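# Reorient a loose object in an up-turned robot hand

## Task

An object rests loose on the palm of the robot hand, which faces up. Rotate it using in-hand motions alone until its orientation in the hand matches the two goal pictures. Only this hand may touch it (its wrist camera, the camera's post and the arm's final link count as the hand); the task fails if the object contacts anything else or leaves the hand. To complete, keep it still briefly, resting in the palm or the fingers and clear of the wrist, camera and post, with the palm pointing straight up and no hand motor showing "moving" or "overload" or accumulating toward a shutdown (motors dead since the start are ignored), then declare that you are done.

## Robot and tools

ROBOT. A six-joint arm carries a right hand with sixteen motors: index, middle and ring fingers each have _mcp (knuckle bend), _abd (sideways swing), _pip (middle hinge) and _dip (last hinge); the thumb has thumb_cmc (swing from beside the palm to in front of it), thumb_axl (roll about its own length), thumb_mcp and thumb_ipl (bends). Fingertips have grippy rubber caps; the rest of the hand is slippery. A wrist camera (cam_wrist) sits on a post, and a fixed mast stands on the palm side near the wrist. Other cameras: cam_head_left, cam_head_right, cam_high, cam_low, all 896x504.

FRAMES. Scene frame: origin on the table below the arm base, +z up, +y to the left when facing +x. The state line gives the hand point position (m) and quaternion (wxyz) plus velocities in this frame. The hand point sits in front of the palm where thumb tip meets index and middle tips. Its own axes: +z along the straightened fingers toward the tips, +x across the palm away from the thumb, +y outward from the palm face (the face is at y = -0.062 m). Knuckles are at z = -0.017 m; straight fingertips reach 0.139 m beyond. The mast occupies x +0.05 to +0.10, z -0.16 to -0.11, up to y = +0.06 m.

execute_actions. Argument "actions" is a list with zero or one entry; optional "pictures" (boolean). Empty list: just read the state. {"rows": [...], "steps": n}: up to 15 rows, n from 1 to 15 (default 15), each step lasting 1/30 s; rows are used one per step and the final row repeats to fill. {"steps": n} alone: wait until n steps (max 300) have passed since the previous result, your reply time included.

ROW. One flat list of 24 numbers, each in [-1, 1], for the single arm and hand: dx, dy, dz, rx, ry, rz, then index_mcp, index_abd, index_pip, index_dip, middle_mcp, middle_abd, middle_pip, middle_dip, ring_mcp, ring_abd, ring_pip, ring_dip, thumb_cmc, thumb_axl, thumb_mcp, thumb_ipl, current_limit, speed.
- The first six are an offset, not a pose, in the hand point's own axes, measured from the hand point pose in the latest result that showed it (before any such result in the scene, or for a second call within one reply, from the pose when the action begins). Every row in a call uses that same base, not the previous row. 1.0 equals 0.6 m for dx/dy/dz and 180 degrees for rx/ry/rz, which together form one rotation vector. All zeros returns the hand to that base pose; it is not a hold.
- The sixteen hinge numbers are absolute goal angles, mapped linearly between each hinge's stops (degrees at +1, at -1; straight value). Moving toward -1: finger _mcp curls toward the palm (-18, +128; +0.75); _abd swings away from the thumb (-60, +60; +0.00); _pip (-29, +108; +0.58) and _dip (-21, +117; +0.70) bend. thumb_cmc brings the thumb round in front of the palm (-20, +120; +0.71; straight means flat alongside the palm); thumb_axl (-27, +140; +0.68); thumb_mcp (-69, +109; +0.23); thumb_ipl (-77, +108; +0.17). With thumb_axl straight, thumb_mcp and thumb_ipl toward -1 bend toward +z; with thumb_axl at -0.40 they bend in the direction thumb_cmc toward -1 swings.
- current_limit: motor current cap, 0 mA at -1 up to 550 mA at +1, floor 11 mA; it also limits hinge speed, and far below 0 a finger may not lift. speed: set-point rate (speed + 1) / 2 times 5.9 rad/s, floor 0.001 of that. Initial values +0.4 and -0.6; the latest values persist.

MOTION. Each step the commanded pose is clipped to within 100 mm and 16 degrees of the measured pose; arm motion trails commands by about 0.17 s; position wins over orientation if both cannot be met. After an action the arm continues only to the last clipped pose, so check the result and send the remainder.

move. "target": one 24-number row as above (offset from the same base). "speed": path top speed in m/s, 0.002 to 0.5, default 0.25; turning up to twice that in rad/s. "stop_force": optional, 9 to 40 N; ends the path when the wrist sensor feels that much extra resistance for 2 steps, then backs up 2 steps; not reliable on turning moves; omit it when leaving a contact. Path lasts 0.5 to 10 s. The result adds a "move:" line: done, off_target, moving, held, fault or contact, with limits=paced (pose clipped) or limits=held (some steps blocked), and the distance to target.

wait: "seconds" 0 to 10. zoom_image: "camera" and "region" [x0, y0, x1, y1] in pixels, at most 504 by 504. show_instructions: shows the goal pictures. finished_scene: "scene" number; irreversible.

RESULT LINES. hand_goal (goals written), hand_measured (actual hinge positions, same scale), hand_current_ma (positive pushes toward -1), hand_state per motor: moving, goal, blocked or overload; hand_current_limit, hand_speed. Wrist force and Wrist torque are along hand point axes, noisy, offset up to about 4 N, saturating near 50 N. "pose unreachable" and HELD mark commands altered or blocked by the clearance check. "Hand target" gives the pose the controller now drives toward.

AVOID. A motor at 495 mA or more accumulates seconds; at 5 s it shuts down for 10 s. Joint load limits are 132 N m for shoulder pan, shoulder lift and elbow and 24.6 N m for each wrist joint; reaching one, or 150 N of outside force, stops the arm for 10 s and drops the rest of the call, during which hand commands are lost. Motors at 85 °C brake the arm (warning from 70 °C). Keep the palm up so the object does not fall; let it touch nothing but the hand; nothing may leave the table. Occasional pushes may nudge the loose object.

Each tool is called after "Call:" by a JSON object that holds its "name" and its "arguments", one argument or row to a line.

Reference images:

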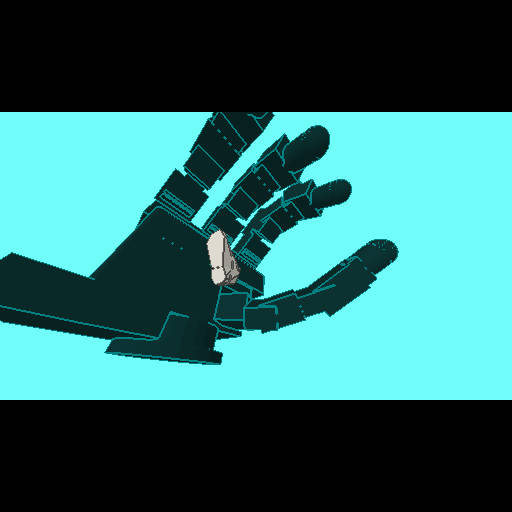

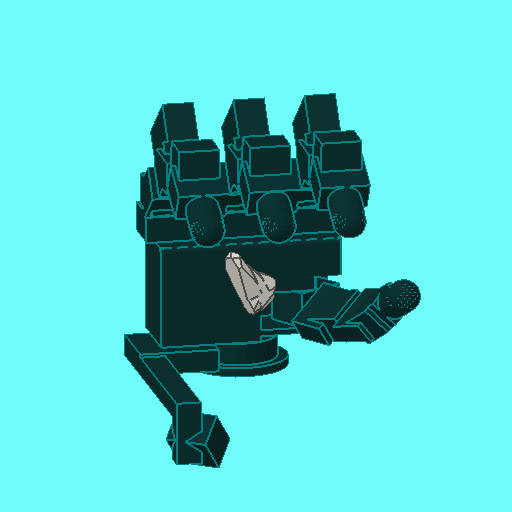

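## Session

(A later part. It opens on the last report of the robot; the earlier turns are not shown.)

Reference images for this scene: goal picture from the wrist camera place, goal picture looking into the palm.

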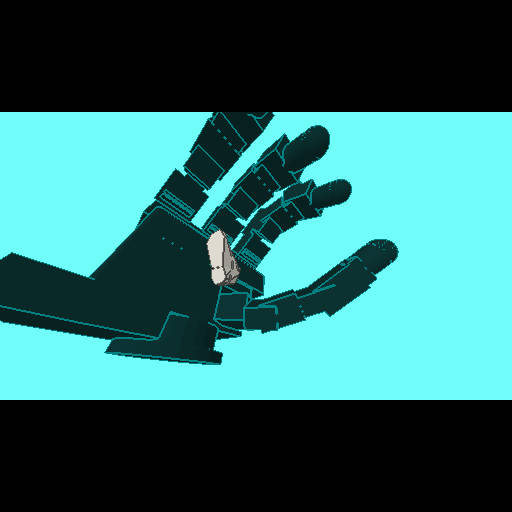

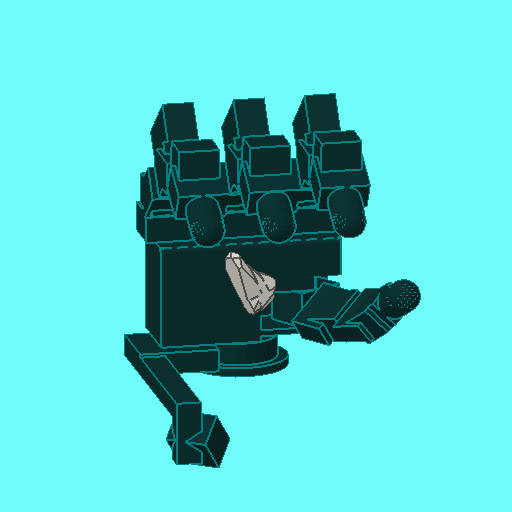

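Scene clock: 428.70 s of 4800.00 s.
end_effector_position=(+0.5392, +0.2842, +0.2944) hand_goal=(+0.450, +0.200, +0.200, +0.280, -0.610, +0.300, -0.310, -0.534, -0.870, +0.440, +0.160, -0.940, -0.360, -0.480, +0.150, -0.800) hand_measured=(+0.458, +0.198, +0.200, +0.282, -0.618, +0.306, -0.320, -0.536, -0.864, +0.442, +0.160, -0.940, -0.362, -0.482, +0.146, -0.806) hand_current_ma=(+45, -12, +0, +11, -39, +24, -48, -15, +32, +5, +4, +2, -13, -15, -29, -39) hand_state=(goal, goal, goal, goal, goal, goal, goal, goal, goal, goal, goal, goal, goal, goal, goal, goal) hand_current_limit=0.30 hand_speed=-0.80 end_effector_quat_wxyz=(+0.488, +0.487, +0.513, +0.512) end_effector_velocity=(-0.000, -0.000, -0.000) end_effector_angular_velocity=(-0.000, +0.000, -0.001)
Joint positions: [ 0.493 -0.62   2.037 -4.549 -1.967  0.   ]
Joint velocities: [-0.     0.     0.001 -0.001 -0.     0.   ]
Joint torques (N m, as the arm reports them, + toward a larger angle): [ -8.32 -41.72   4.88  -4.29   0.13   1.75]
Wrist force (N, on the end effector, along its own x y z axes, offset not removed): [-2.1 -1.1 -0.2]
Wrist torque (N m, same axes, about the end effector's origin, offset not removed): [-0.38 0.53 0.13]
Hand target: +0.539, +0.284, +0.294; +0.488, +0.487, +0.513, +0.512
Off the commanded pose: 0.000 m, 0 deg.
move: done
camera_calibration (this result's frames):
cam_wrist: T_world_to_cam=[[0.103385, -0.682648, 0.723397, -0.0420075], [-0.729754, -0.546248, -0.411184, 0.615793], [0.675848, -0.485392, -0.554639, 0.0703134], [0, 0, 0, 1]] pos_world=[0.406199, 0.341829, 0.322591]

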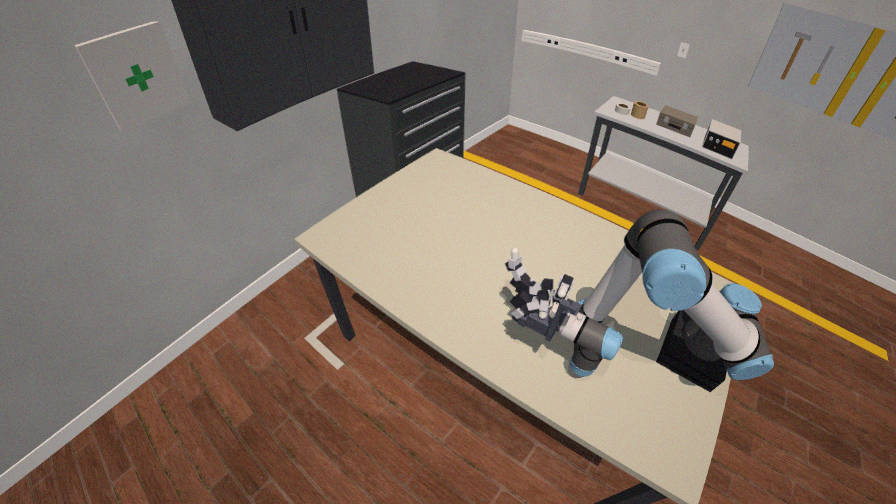

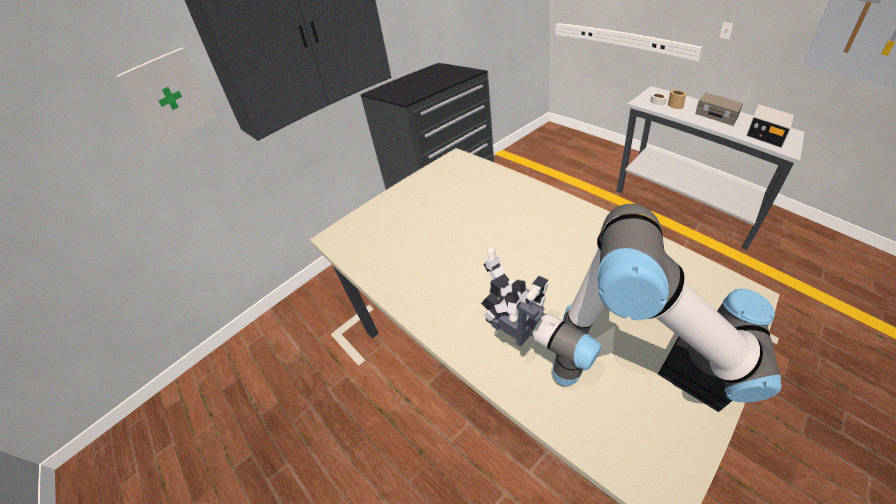

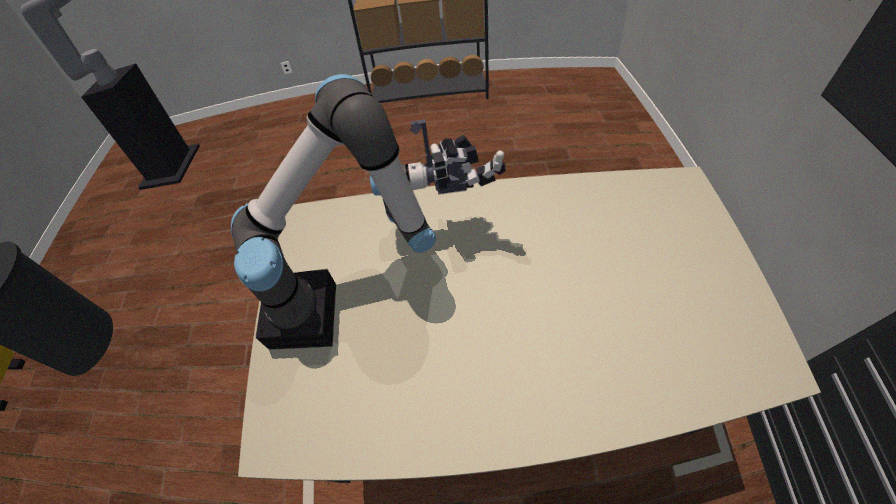

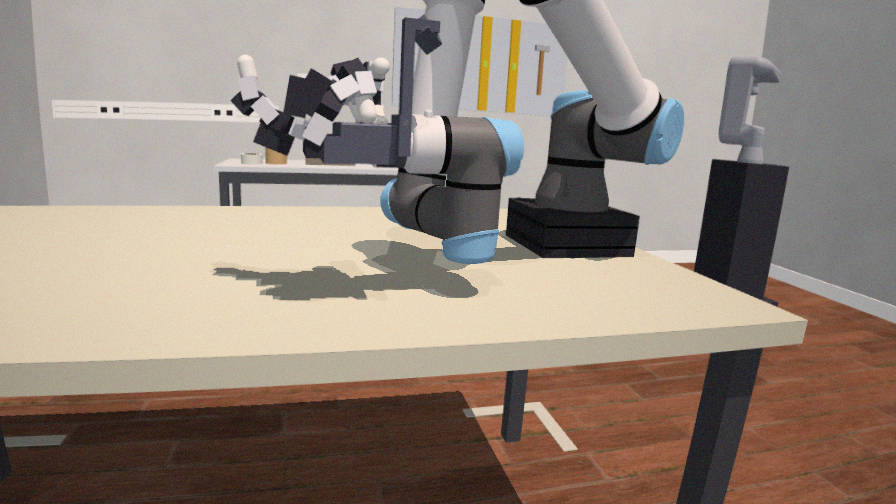

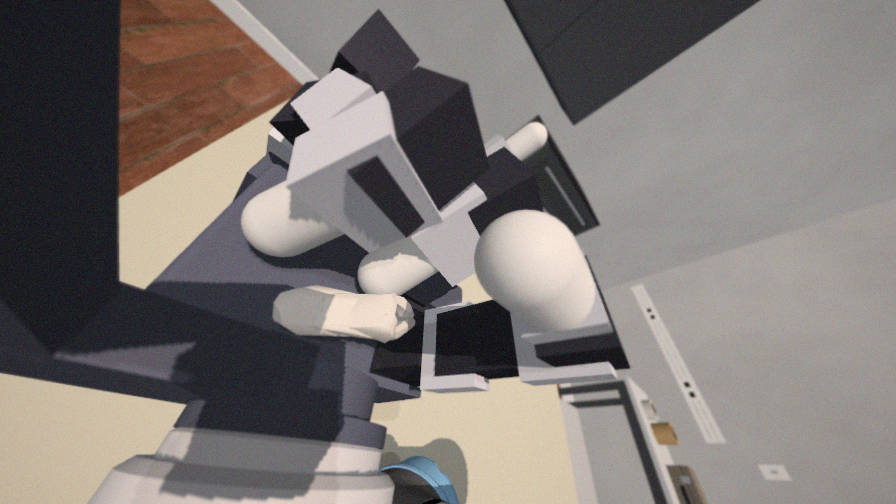

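Call:
{"name": "move", "arguments": {
  "target": [0,0,0,0,0,0,0.45,0.2,0.2,0.28,-0.61,0.3,-0.31,-0.535,-0.87,0.44,0.16,-0.94,-0.18,-0.72,0.0,-0.99,0.3,-0.7]
}}

Call:
{"name": "move", "arguments": {
  "target": [0,0,0,0,0,0,0.45,0.2,0.2,0.28,-0.61,0.3,-0.31,-0.535,-0.87,0.44,0.16,-0.94,-0.18,-0.72,-0.28,-0.99,0.3,-0.8]
}}

Call:
{"name": "zoom_image", "arguments": {
  "camera": "cam_low",
  "region": [270,50,420,170]
}}

Scene clock: 438.50 s of 4800.00 s.
end_effector_position=(+0.5392, +0.2842, +0.2944) hand_goal=(+0.450, +0.200, +0.200, +0.280, -0.610, +0.300, -0.310, -0.534, -0.870, +0.440, +0.160, -0.940, -0.180, -0.720, +0.000, -0.990) hand_measured=(+0.458, +0.198, +0.200, +0.282, -0.618, +0.306, -0.320, -0.536, -0.864, +0.442, +0.160, -0.940, -0.182, -0.718, +0.000, -0.990) hand_current_ma=(+45, -12, +0, +11, -39, +24, -48, -15, +32, +5, +4, +2, -6, +11, +6, +4) hand_state=(goal, goal, goal, goal, goal, goal, goal, goal, goal, goal, goal, goal, goal, goal, goal, goal) hand_current_limit=0.30 hand_speed=-0.70 end_effector_quat_wxyz=(+0.488, +0.487, +0.513, +0.512) end_effector_velocity=(-0.000, +0.000, +0.001) end_effector_angular_velocity=(+0.000, -0.001, +0.000)
Joint positions: [ 0.493 -0.62   2.037 -4.549 -1.967  0.   ]
Joint velocities: [ 0.    -0.001 -0.     0.    -0.     0.   ]
Joint torques (N m, as the arm reports them, + toward a larger angle): [ -8.42 -42.29   5.26  -4.42   0.05   1.6 ]
Wrist force (N, on the end effector, along its own x y z axes, offset not removed): [0.7 1.0 -1.2]
Wrist torque (N m, same axes, about the end effector's origin, offset not removed): [0.03 0.14 0.30]
Hand target: +0.539, +0.284, +0.294; +0.488, +0.487, +0.513, +0.512
Off the commanded pose: 0.000 m, 0 deg.
After step 90, 6.10 s passed at rest.
move: done
camera_calibration (this result's frames):
cam_wrist: T_world_to_cam=[[0.103385, -0.682647, 0.723397, -0.0420075], [-0.729754, -0.546248, -0.411183, 0.615793], [0.675848, -0.485392, -0.554639, 0.0703136], [0, 0, 0, 1]] pos_world=[0.406199, 0.341829, 0.322591]

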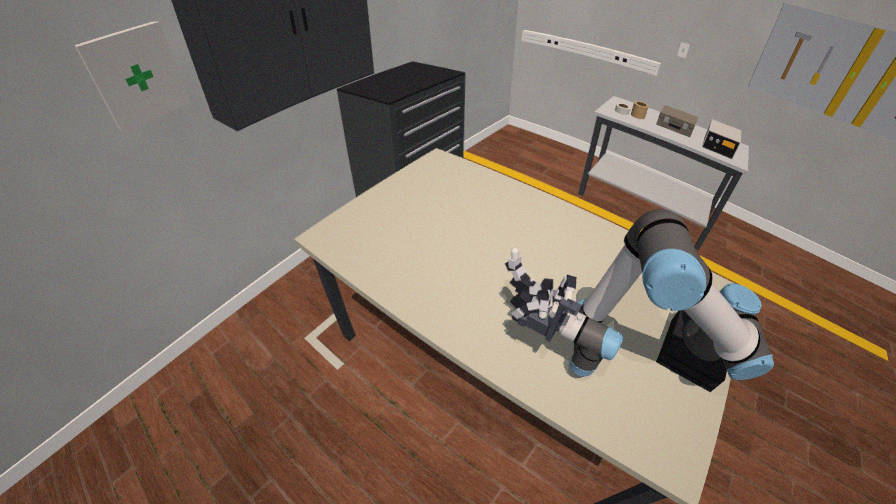

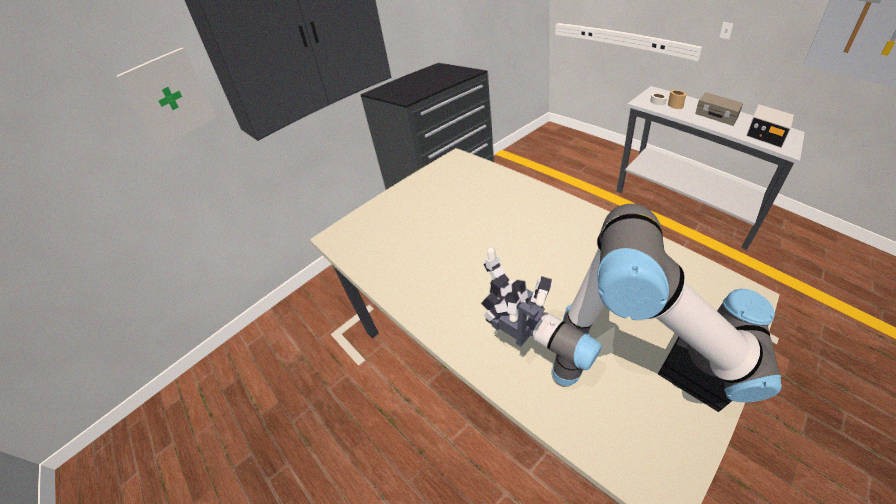

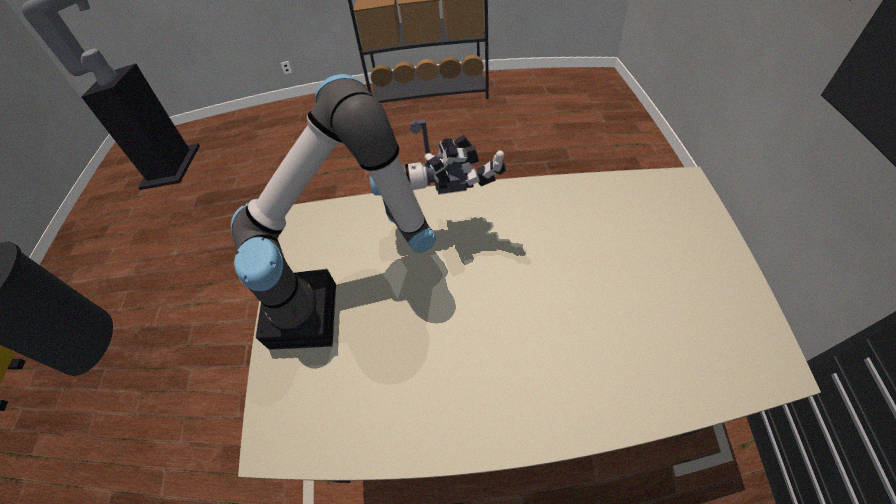

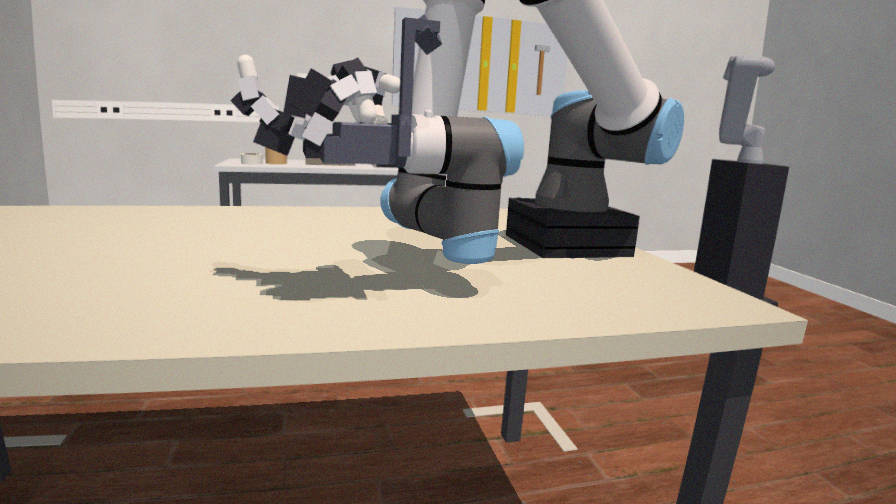

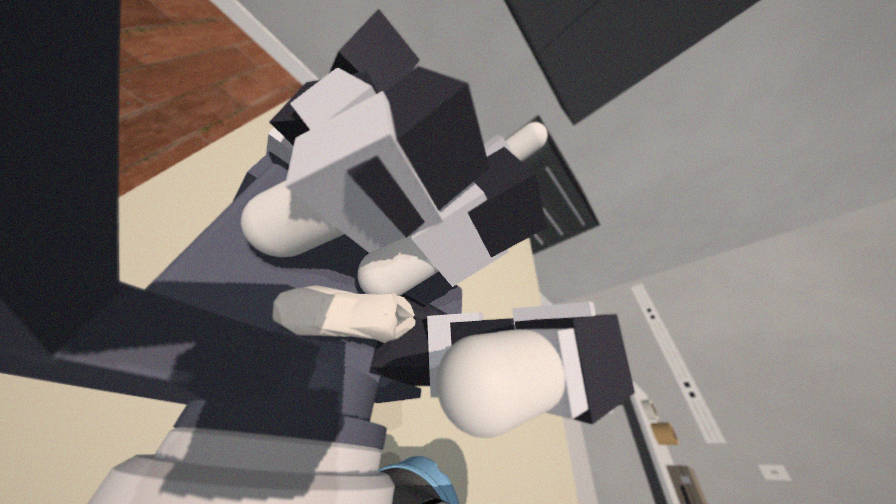

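Scene clock: 439.50 s of 4800.00 s.
end_effector_position=(+0.5392, +0.2842, +0.2944) hand_goal=(+0.450, +0.200, +0.200, +0.280, -0.610, +0.300, -0.310, -0.534, -0.870, +0.440, +0.160, -0.940, -0.180, -0.720, -0.280, -0.990) hand_measured=(+0.458, +0.198, +0.200, +0.282, -0.618, +0.306, -0.320, -0.536, -0.864, +0.442, +0.160, -0.940, -0.182, -0.718, -0.280, -0.990) hand_current_ma=(+45, -12, +0, +11, -39, +24, -48, -15, +32, +5, +4, +2, -5, +9, -4, +4) hand_state=(goal, goal, goal, goal, goal, goal, goal, goal, goal, goal, goal, goal, goal, goal, goal, goal) hand_current_limit=0.30 hand_speed=-0.80 end_effector_quat_wxyz=(+0.488, +0.487, +0.513, +0.512) end_effector_velocity=(+0.000, +0.000, +0.000) end_effector_angular_velocity=(+0.001, -0.002, +0.000)
Joint positions: [ 0.493 -0.62   2.037 -4.549 -1.967  0.   ]
Joint velocities: [ 0.     0.001 -0.002 -0.001  0.     0.   ]
Joint torques (N m, as the arm reports them, + toward a larger angle): [ -8.44 -41.7    4.8   -4.43   0.04   1.72]
Wrist force (N, on the end effector, along its own x y z axes, offset not removed): [-1.4 1.6 0.0]
Wrist torque (N m, same axes, about the end effector's origin, offset not removed): [0.06 0.39 0.15]
Hand target: +0.539, +0.284, +0.294; +0.488, +0.487, +0.513, +0.512
Off the commanded pose: 0.000 m, 0 deg.
move: done
camera_calibration (this result's frames):
cam_wrist: T_world_to_cam=[[0.103385, -0.682648, 0.723397, -0.0420075], [-0.729754, -0.546248, -0.411184, 0.615793], [0.675848, -0.485392, -0.554639, 0.0703135], [0, 0, 0, 1]] pos_world=[0.406199, 0.341829, 0.322591]

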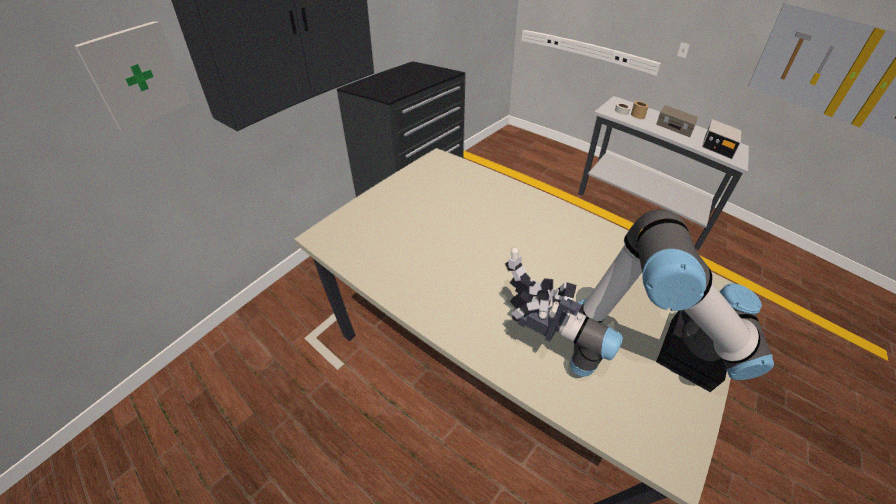

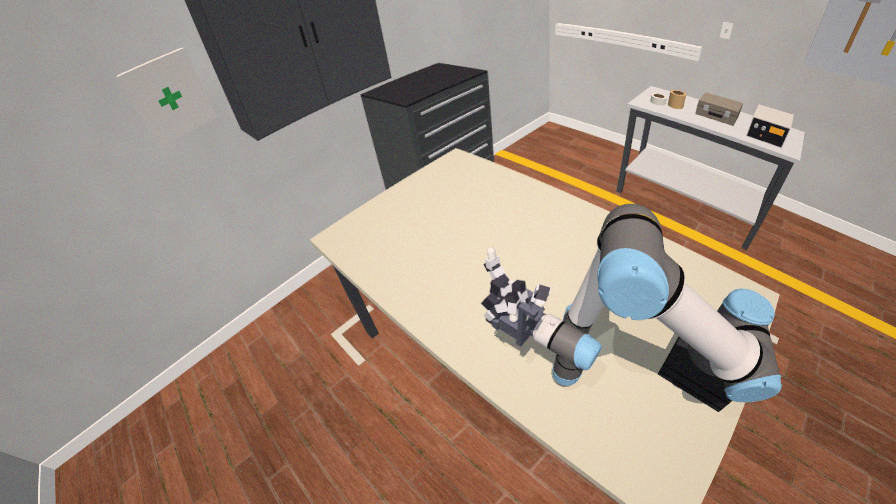

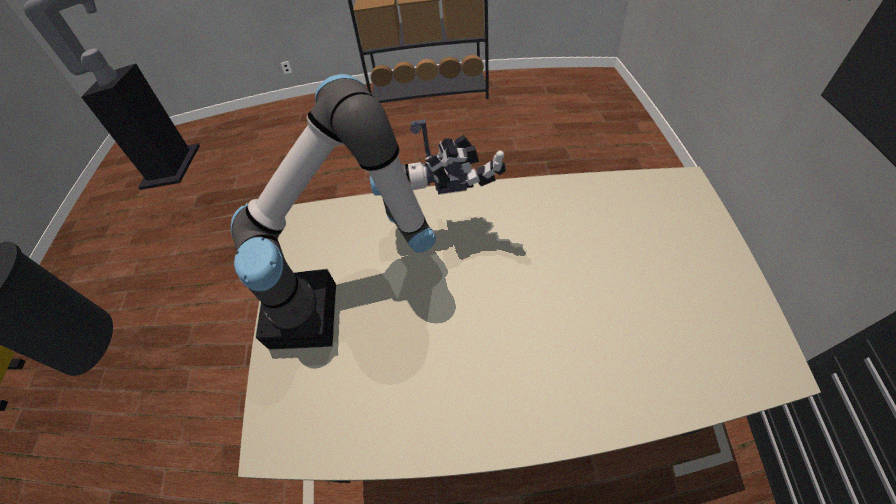

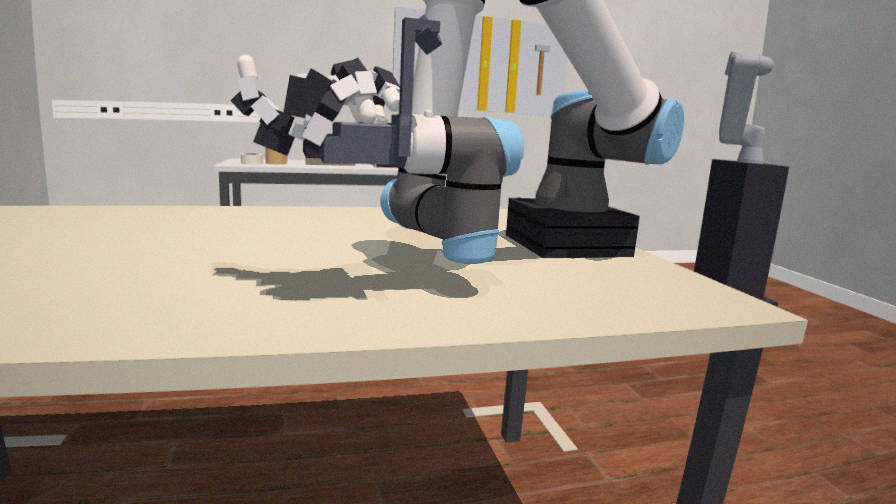

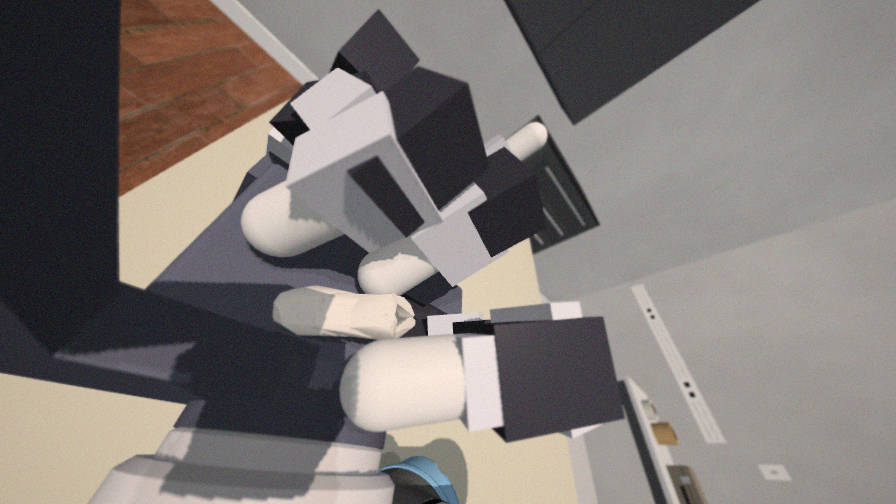

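Region (270, 50, 420, 170) of cam_low's 896x504 image, scaled by 3.360, with more detail than that image has; it fills the top 403 rows of this view, and the rest is white.

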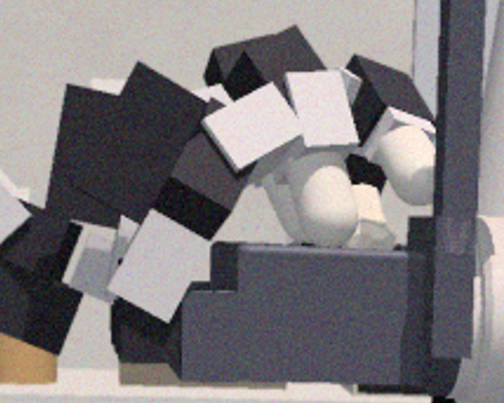

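Call:
{"name": "move", "arguments": {
  "target": [0,0,0,0,0,0,0.45,0.2,0.2,0.28,-0.61,0.3,-0.31,-0.535,-0.87,0.44,0.16,-0.94,-0.18,-0.6,-0.35,-0.99,0.3,-0.88]
}}

Call:
{"name": "zoom_image", "arguments": {
  "camera": "cam_low",
  "region": [270,50,420,170]
}}

Scene clock: 448.63 s of 4800.00 s.
end_effector_position=(+0.5392, +0.2842, +0.2944) hand_goal=(+0.450, +0.200, +0.200, +0.280, -0.610, +0.300, -0.310, -0.534, -0.870, +0.440, +0.160, -0.940, -0.180, -0.600, -0.350, -0.990) hand_measured=(+0.458, +0.198, +0.200, +0.282, -0.614, +0.306, -0.324, -0.544, -0.864, +0.442, +0.160, -0.940, -0.176, -0.630, -0.344, -0.984) hand_current_ma=(+45, -12, +0, +11, -18, +24, -68, -58, +31, +5, +4, +2, +23, -188, +35, +45) hand_state=(goal, goal, goal, goal, goal, goal, goal, goal, goal, goal, goal, goal, goal, blocked, goal, goal) hand_current_limit=0.30 hand_speed=-0.88 end_effector_quat_wxyz=(+0.488, +0.487, +0.513, +0.512) end_effector_velocity=(-0.000, +0.000, -0.001) end_effector_angular_velocity=(-0.001, +0.001, +0.000)
Joint positions: [ 0.493 -0.62   2.037 -4.549 -1.967  0.   ]
Joint velocities: [ 0.     0.001  0.001 -0.001  0.    -0.   ]
Joint torques (N m, as the arm reports them, + toward a larger angle): [ -8.38 -41.63   5.15  -4.41   0.06   1.66]
Wrist force (N, on the end effector, along its own x y z axes, offset not removed): [-1.4 -0.2 -1.2]
Wrist torque (N m, same axes, about the end effector's origin, offset not removed): [-0.17 0.41 0.04]
Hand target: +0.539, +0.284, +0.294; +0.488, +0.487, +0.513, +0.512
Off the commanded pose: 0.000 m, 0 deg.
After step 90, 5.43 s passed at rest.
move: done
camera_calibration (this result's frames):
cam_wrist: T_world_to_cam=[[0.103385, -0.682648, 0.723397, -0.0420075], [-0.729754, -0.546248, -0.411184, 0.615793], [0.675848, -0.485392, -0.554639, 0.0703136], [0, 0, 0, 1]] pos_world=[0.406199, 0.341829, 0.322591]

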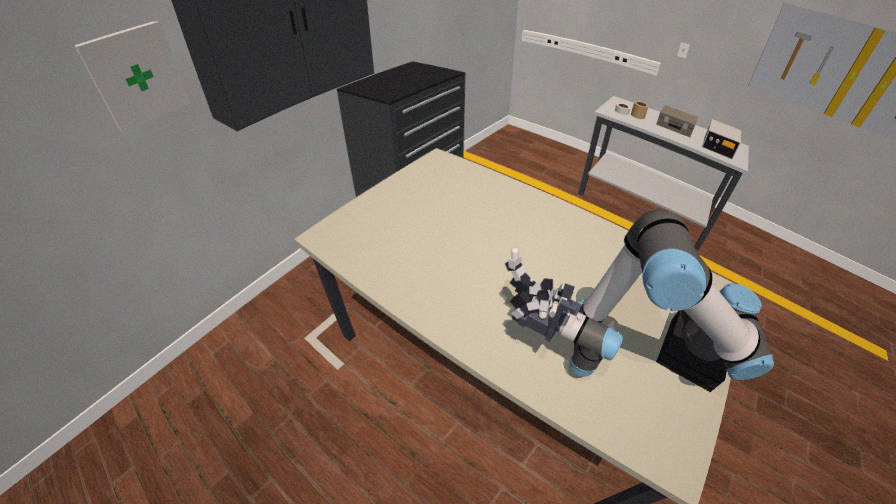

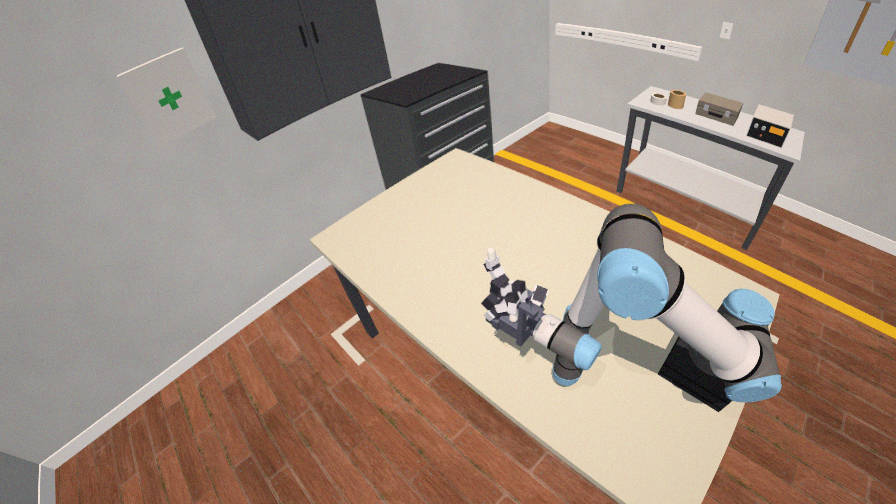

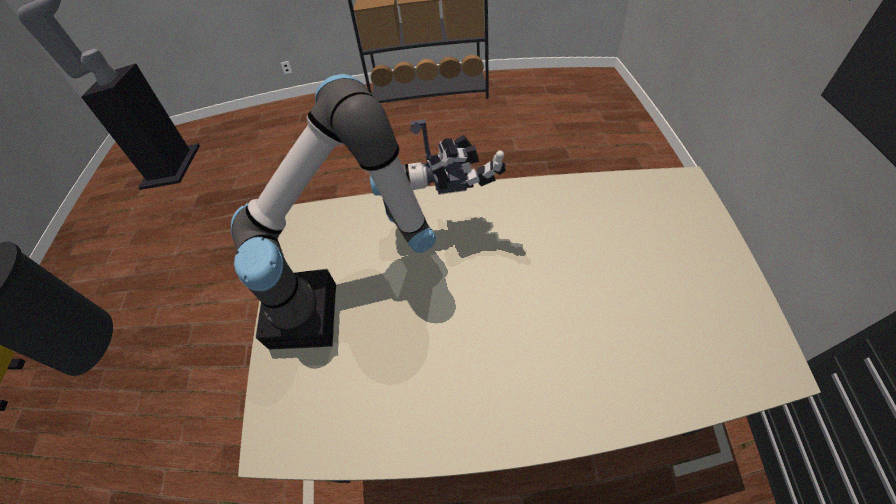

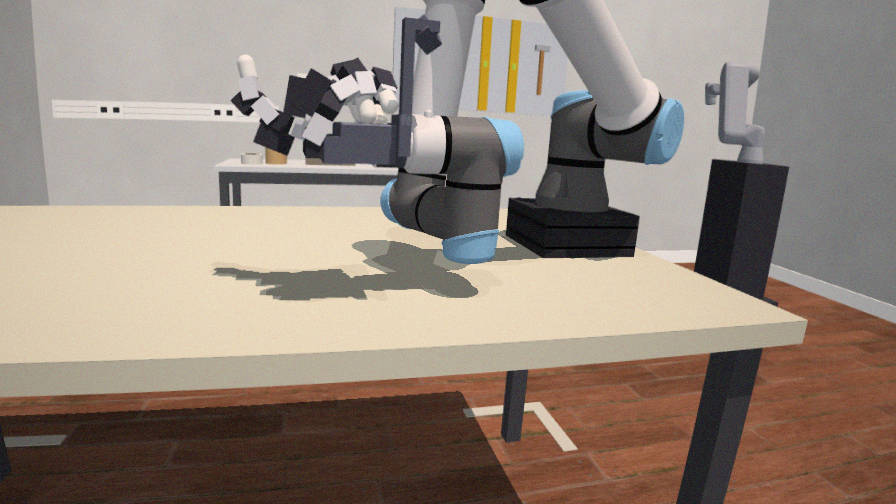

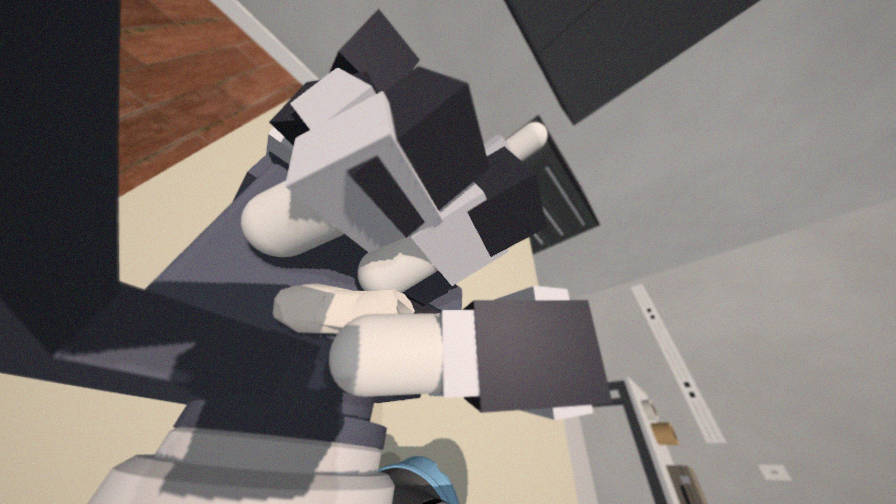

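Region (270, 50, 420, 170) of cam_low's 896x504 image, scaled by 3.360, with more detail than that image has; it fills the top 403 rows of this view, and the rest is white.

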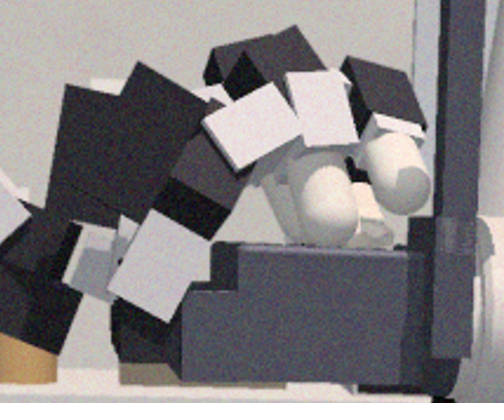

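Call:
{"name": "move", "arguments": {
  "target": [0,0,0,0,0,0,0.45,0.2,0.2,0.28,-0.61,0.3,-0.31,-0.535,0.2,0.0,0.16,-0.94,-0.18,-0.53,-0.30,-0.99,0.3,-0.8]
}}

Call:
{"name": "zoom_image", "arguments": {
  "camera": "cam_low",
  "region": [270,50,420,170]
}}

Scene clock: 458.13 s of 4800.00 s.
end_effector_position=(+0.5392, +0.2842, +0.2944) hand_goal=(+0.450, +0.200, +0.200, +0.280, -0.610, +0.300, -0.310, -0.534, +0.200, +0.000, +0.160, -0.940, -0.180, -0.530, -0.300, -0.990) hand_measured=(+0.458, +0.198, +0.200, +0.282, -0.614, +0.306, -0.324, -0.542, +0.206, +0.004, +0.160, -0.940, -0.176, -0.546, -0.300, -0.986) hand_current_ma=(+45, -12, +0, +11, -21, +23, -71, -41, +30, +16, +3, +2, +17, -95, +0, +26) hand_state=(goal, goal, goal, goal, goal, goal, goal, goal, goal, goal, goal, goal, goal, goal, goal, goal) hand_current_limit=0.30 hand_speed=-0.80 end_effector_quat_wxyz=(+0.488, +0.487, +0.513, +0.512) end_effector_velocity=(+0.000, +0.000, +0.001) end_effector_angular_velocity=(+0.001, -0.002, +0.000)
Joint positions: [ 0.493 -0.62   2.037 -4.549 -1.967  0.   ]
Joint velocities: [ 0.    -0.    -0.002 -0.    -0.    -0.   ]
Joint torques (N m, as the arm reports them, + toward a larger angle): [ -8.01 -41.83   4.56  -4.3    0.03   1.67]
Wrist force (N, on the end effector, along its own x y z axes, offset not removed): [-1.9 2.4 1.2]
Wrist torque (N m, same axes, about the end effector's origin, offset not removed): [-0.04 0.41 0.09]
Hand target: +0.539, +0.284, +0.294; +0.488, +0.487, +0.513, +0.512
Off the commanded pose: 0.000 m, 0 deg.
After step 90, 3.93 s passed at rest.
move: done
camera_calibration (this result's frames):
cam_wrist: T_world_to_cam=[[0.103385, -0.682648, 0.723397, -0.0420071], [-0.729753, -0.546248, -0.411185, 0.615793], [0.675849, -0.485391, -0.554638, 0.0703132], [0, 0, 0, 1]] pos_world=[0.406199, 0.341829, 0.322591]

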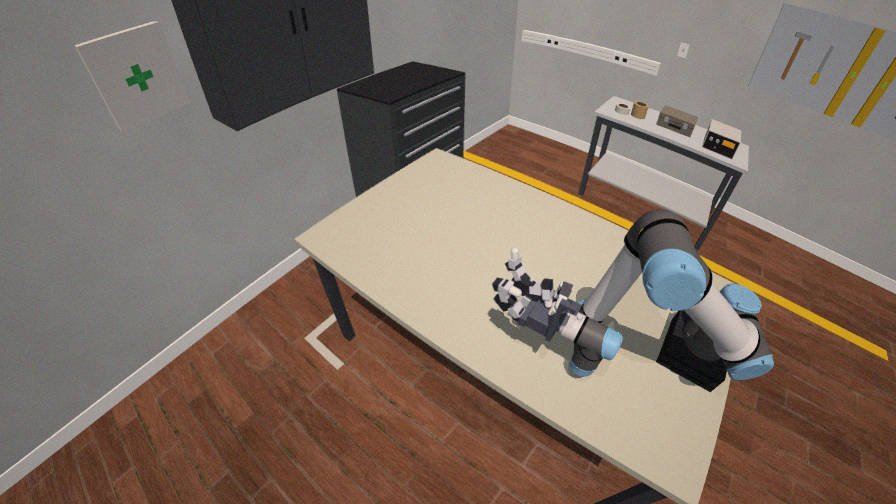

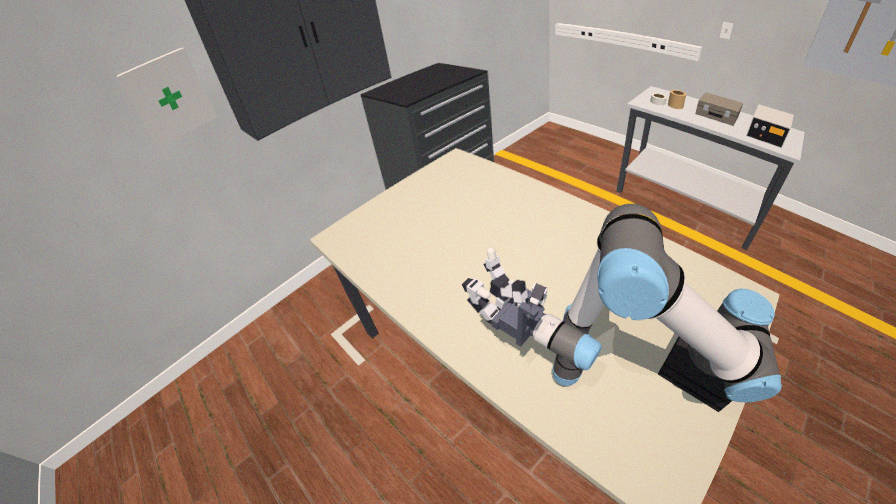

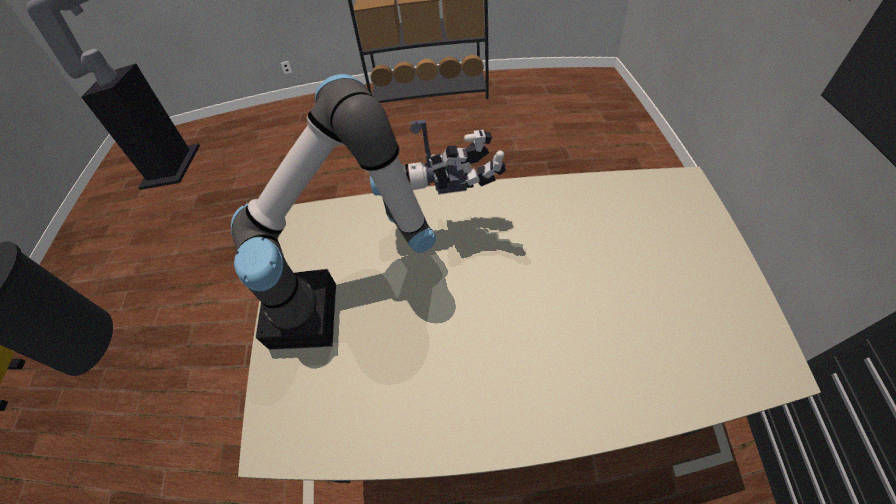

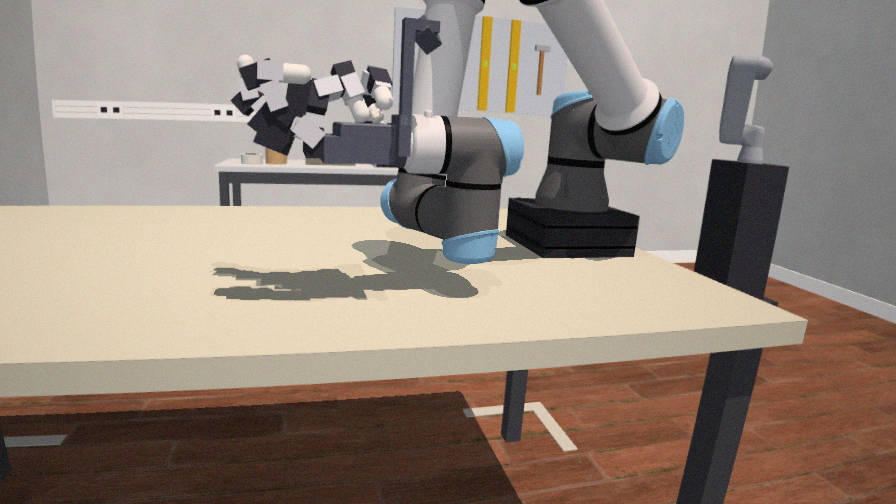

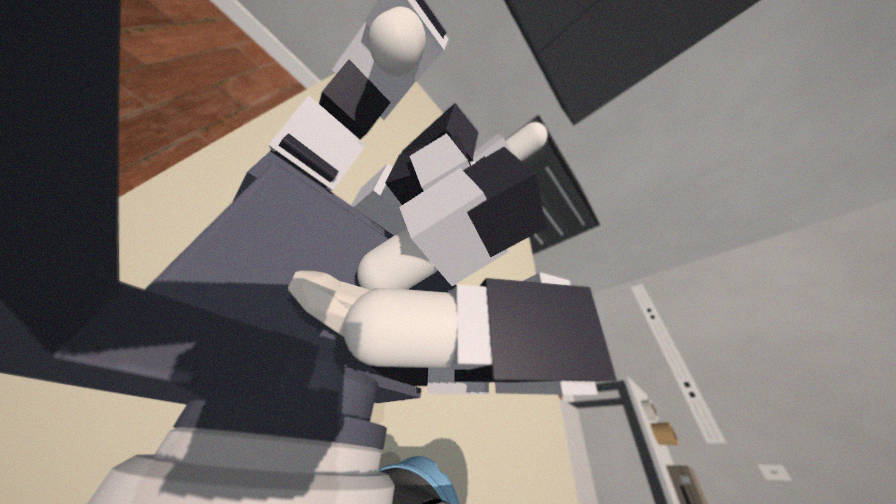

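Region (270, 50, 420, 170) of cam_low's 896x504 image, scaled by 3.360, with more detail than that image has; it fills the top 403 rows of this view, and the rest is white.

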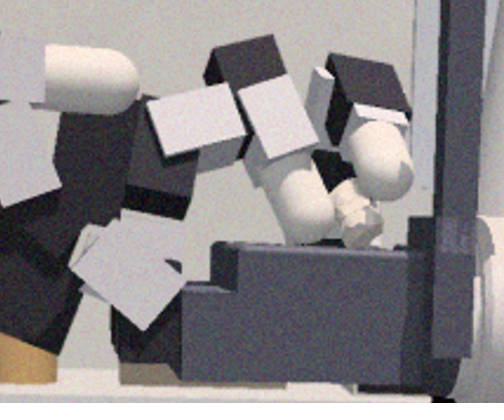

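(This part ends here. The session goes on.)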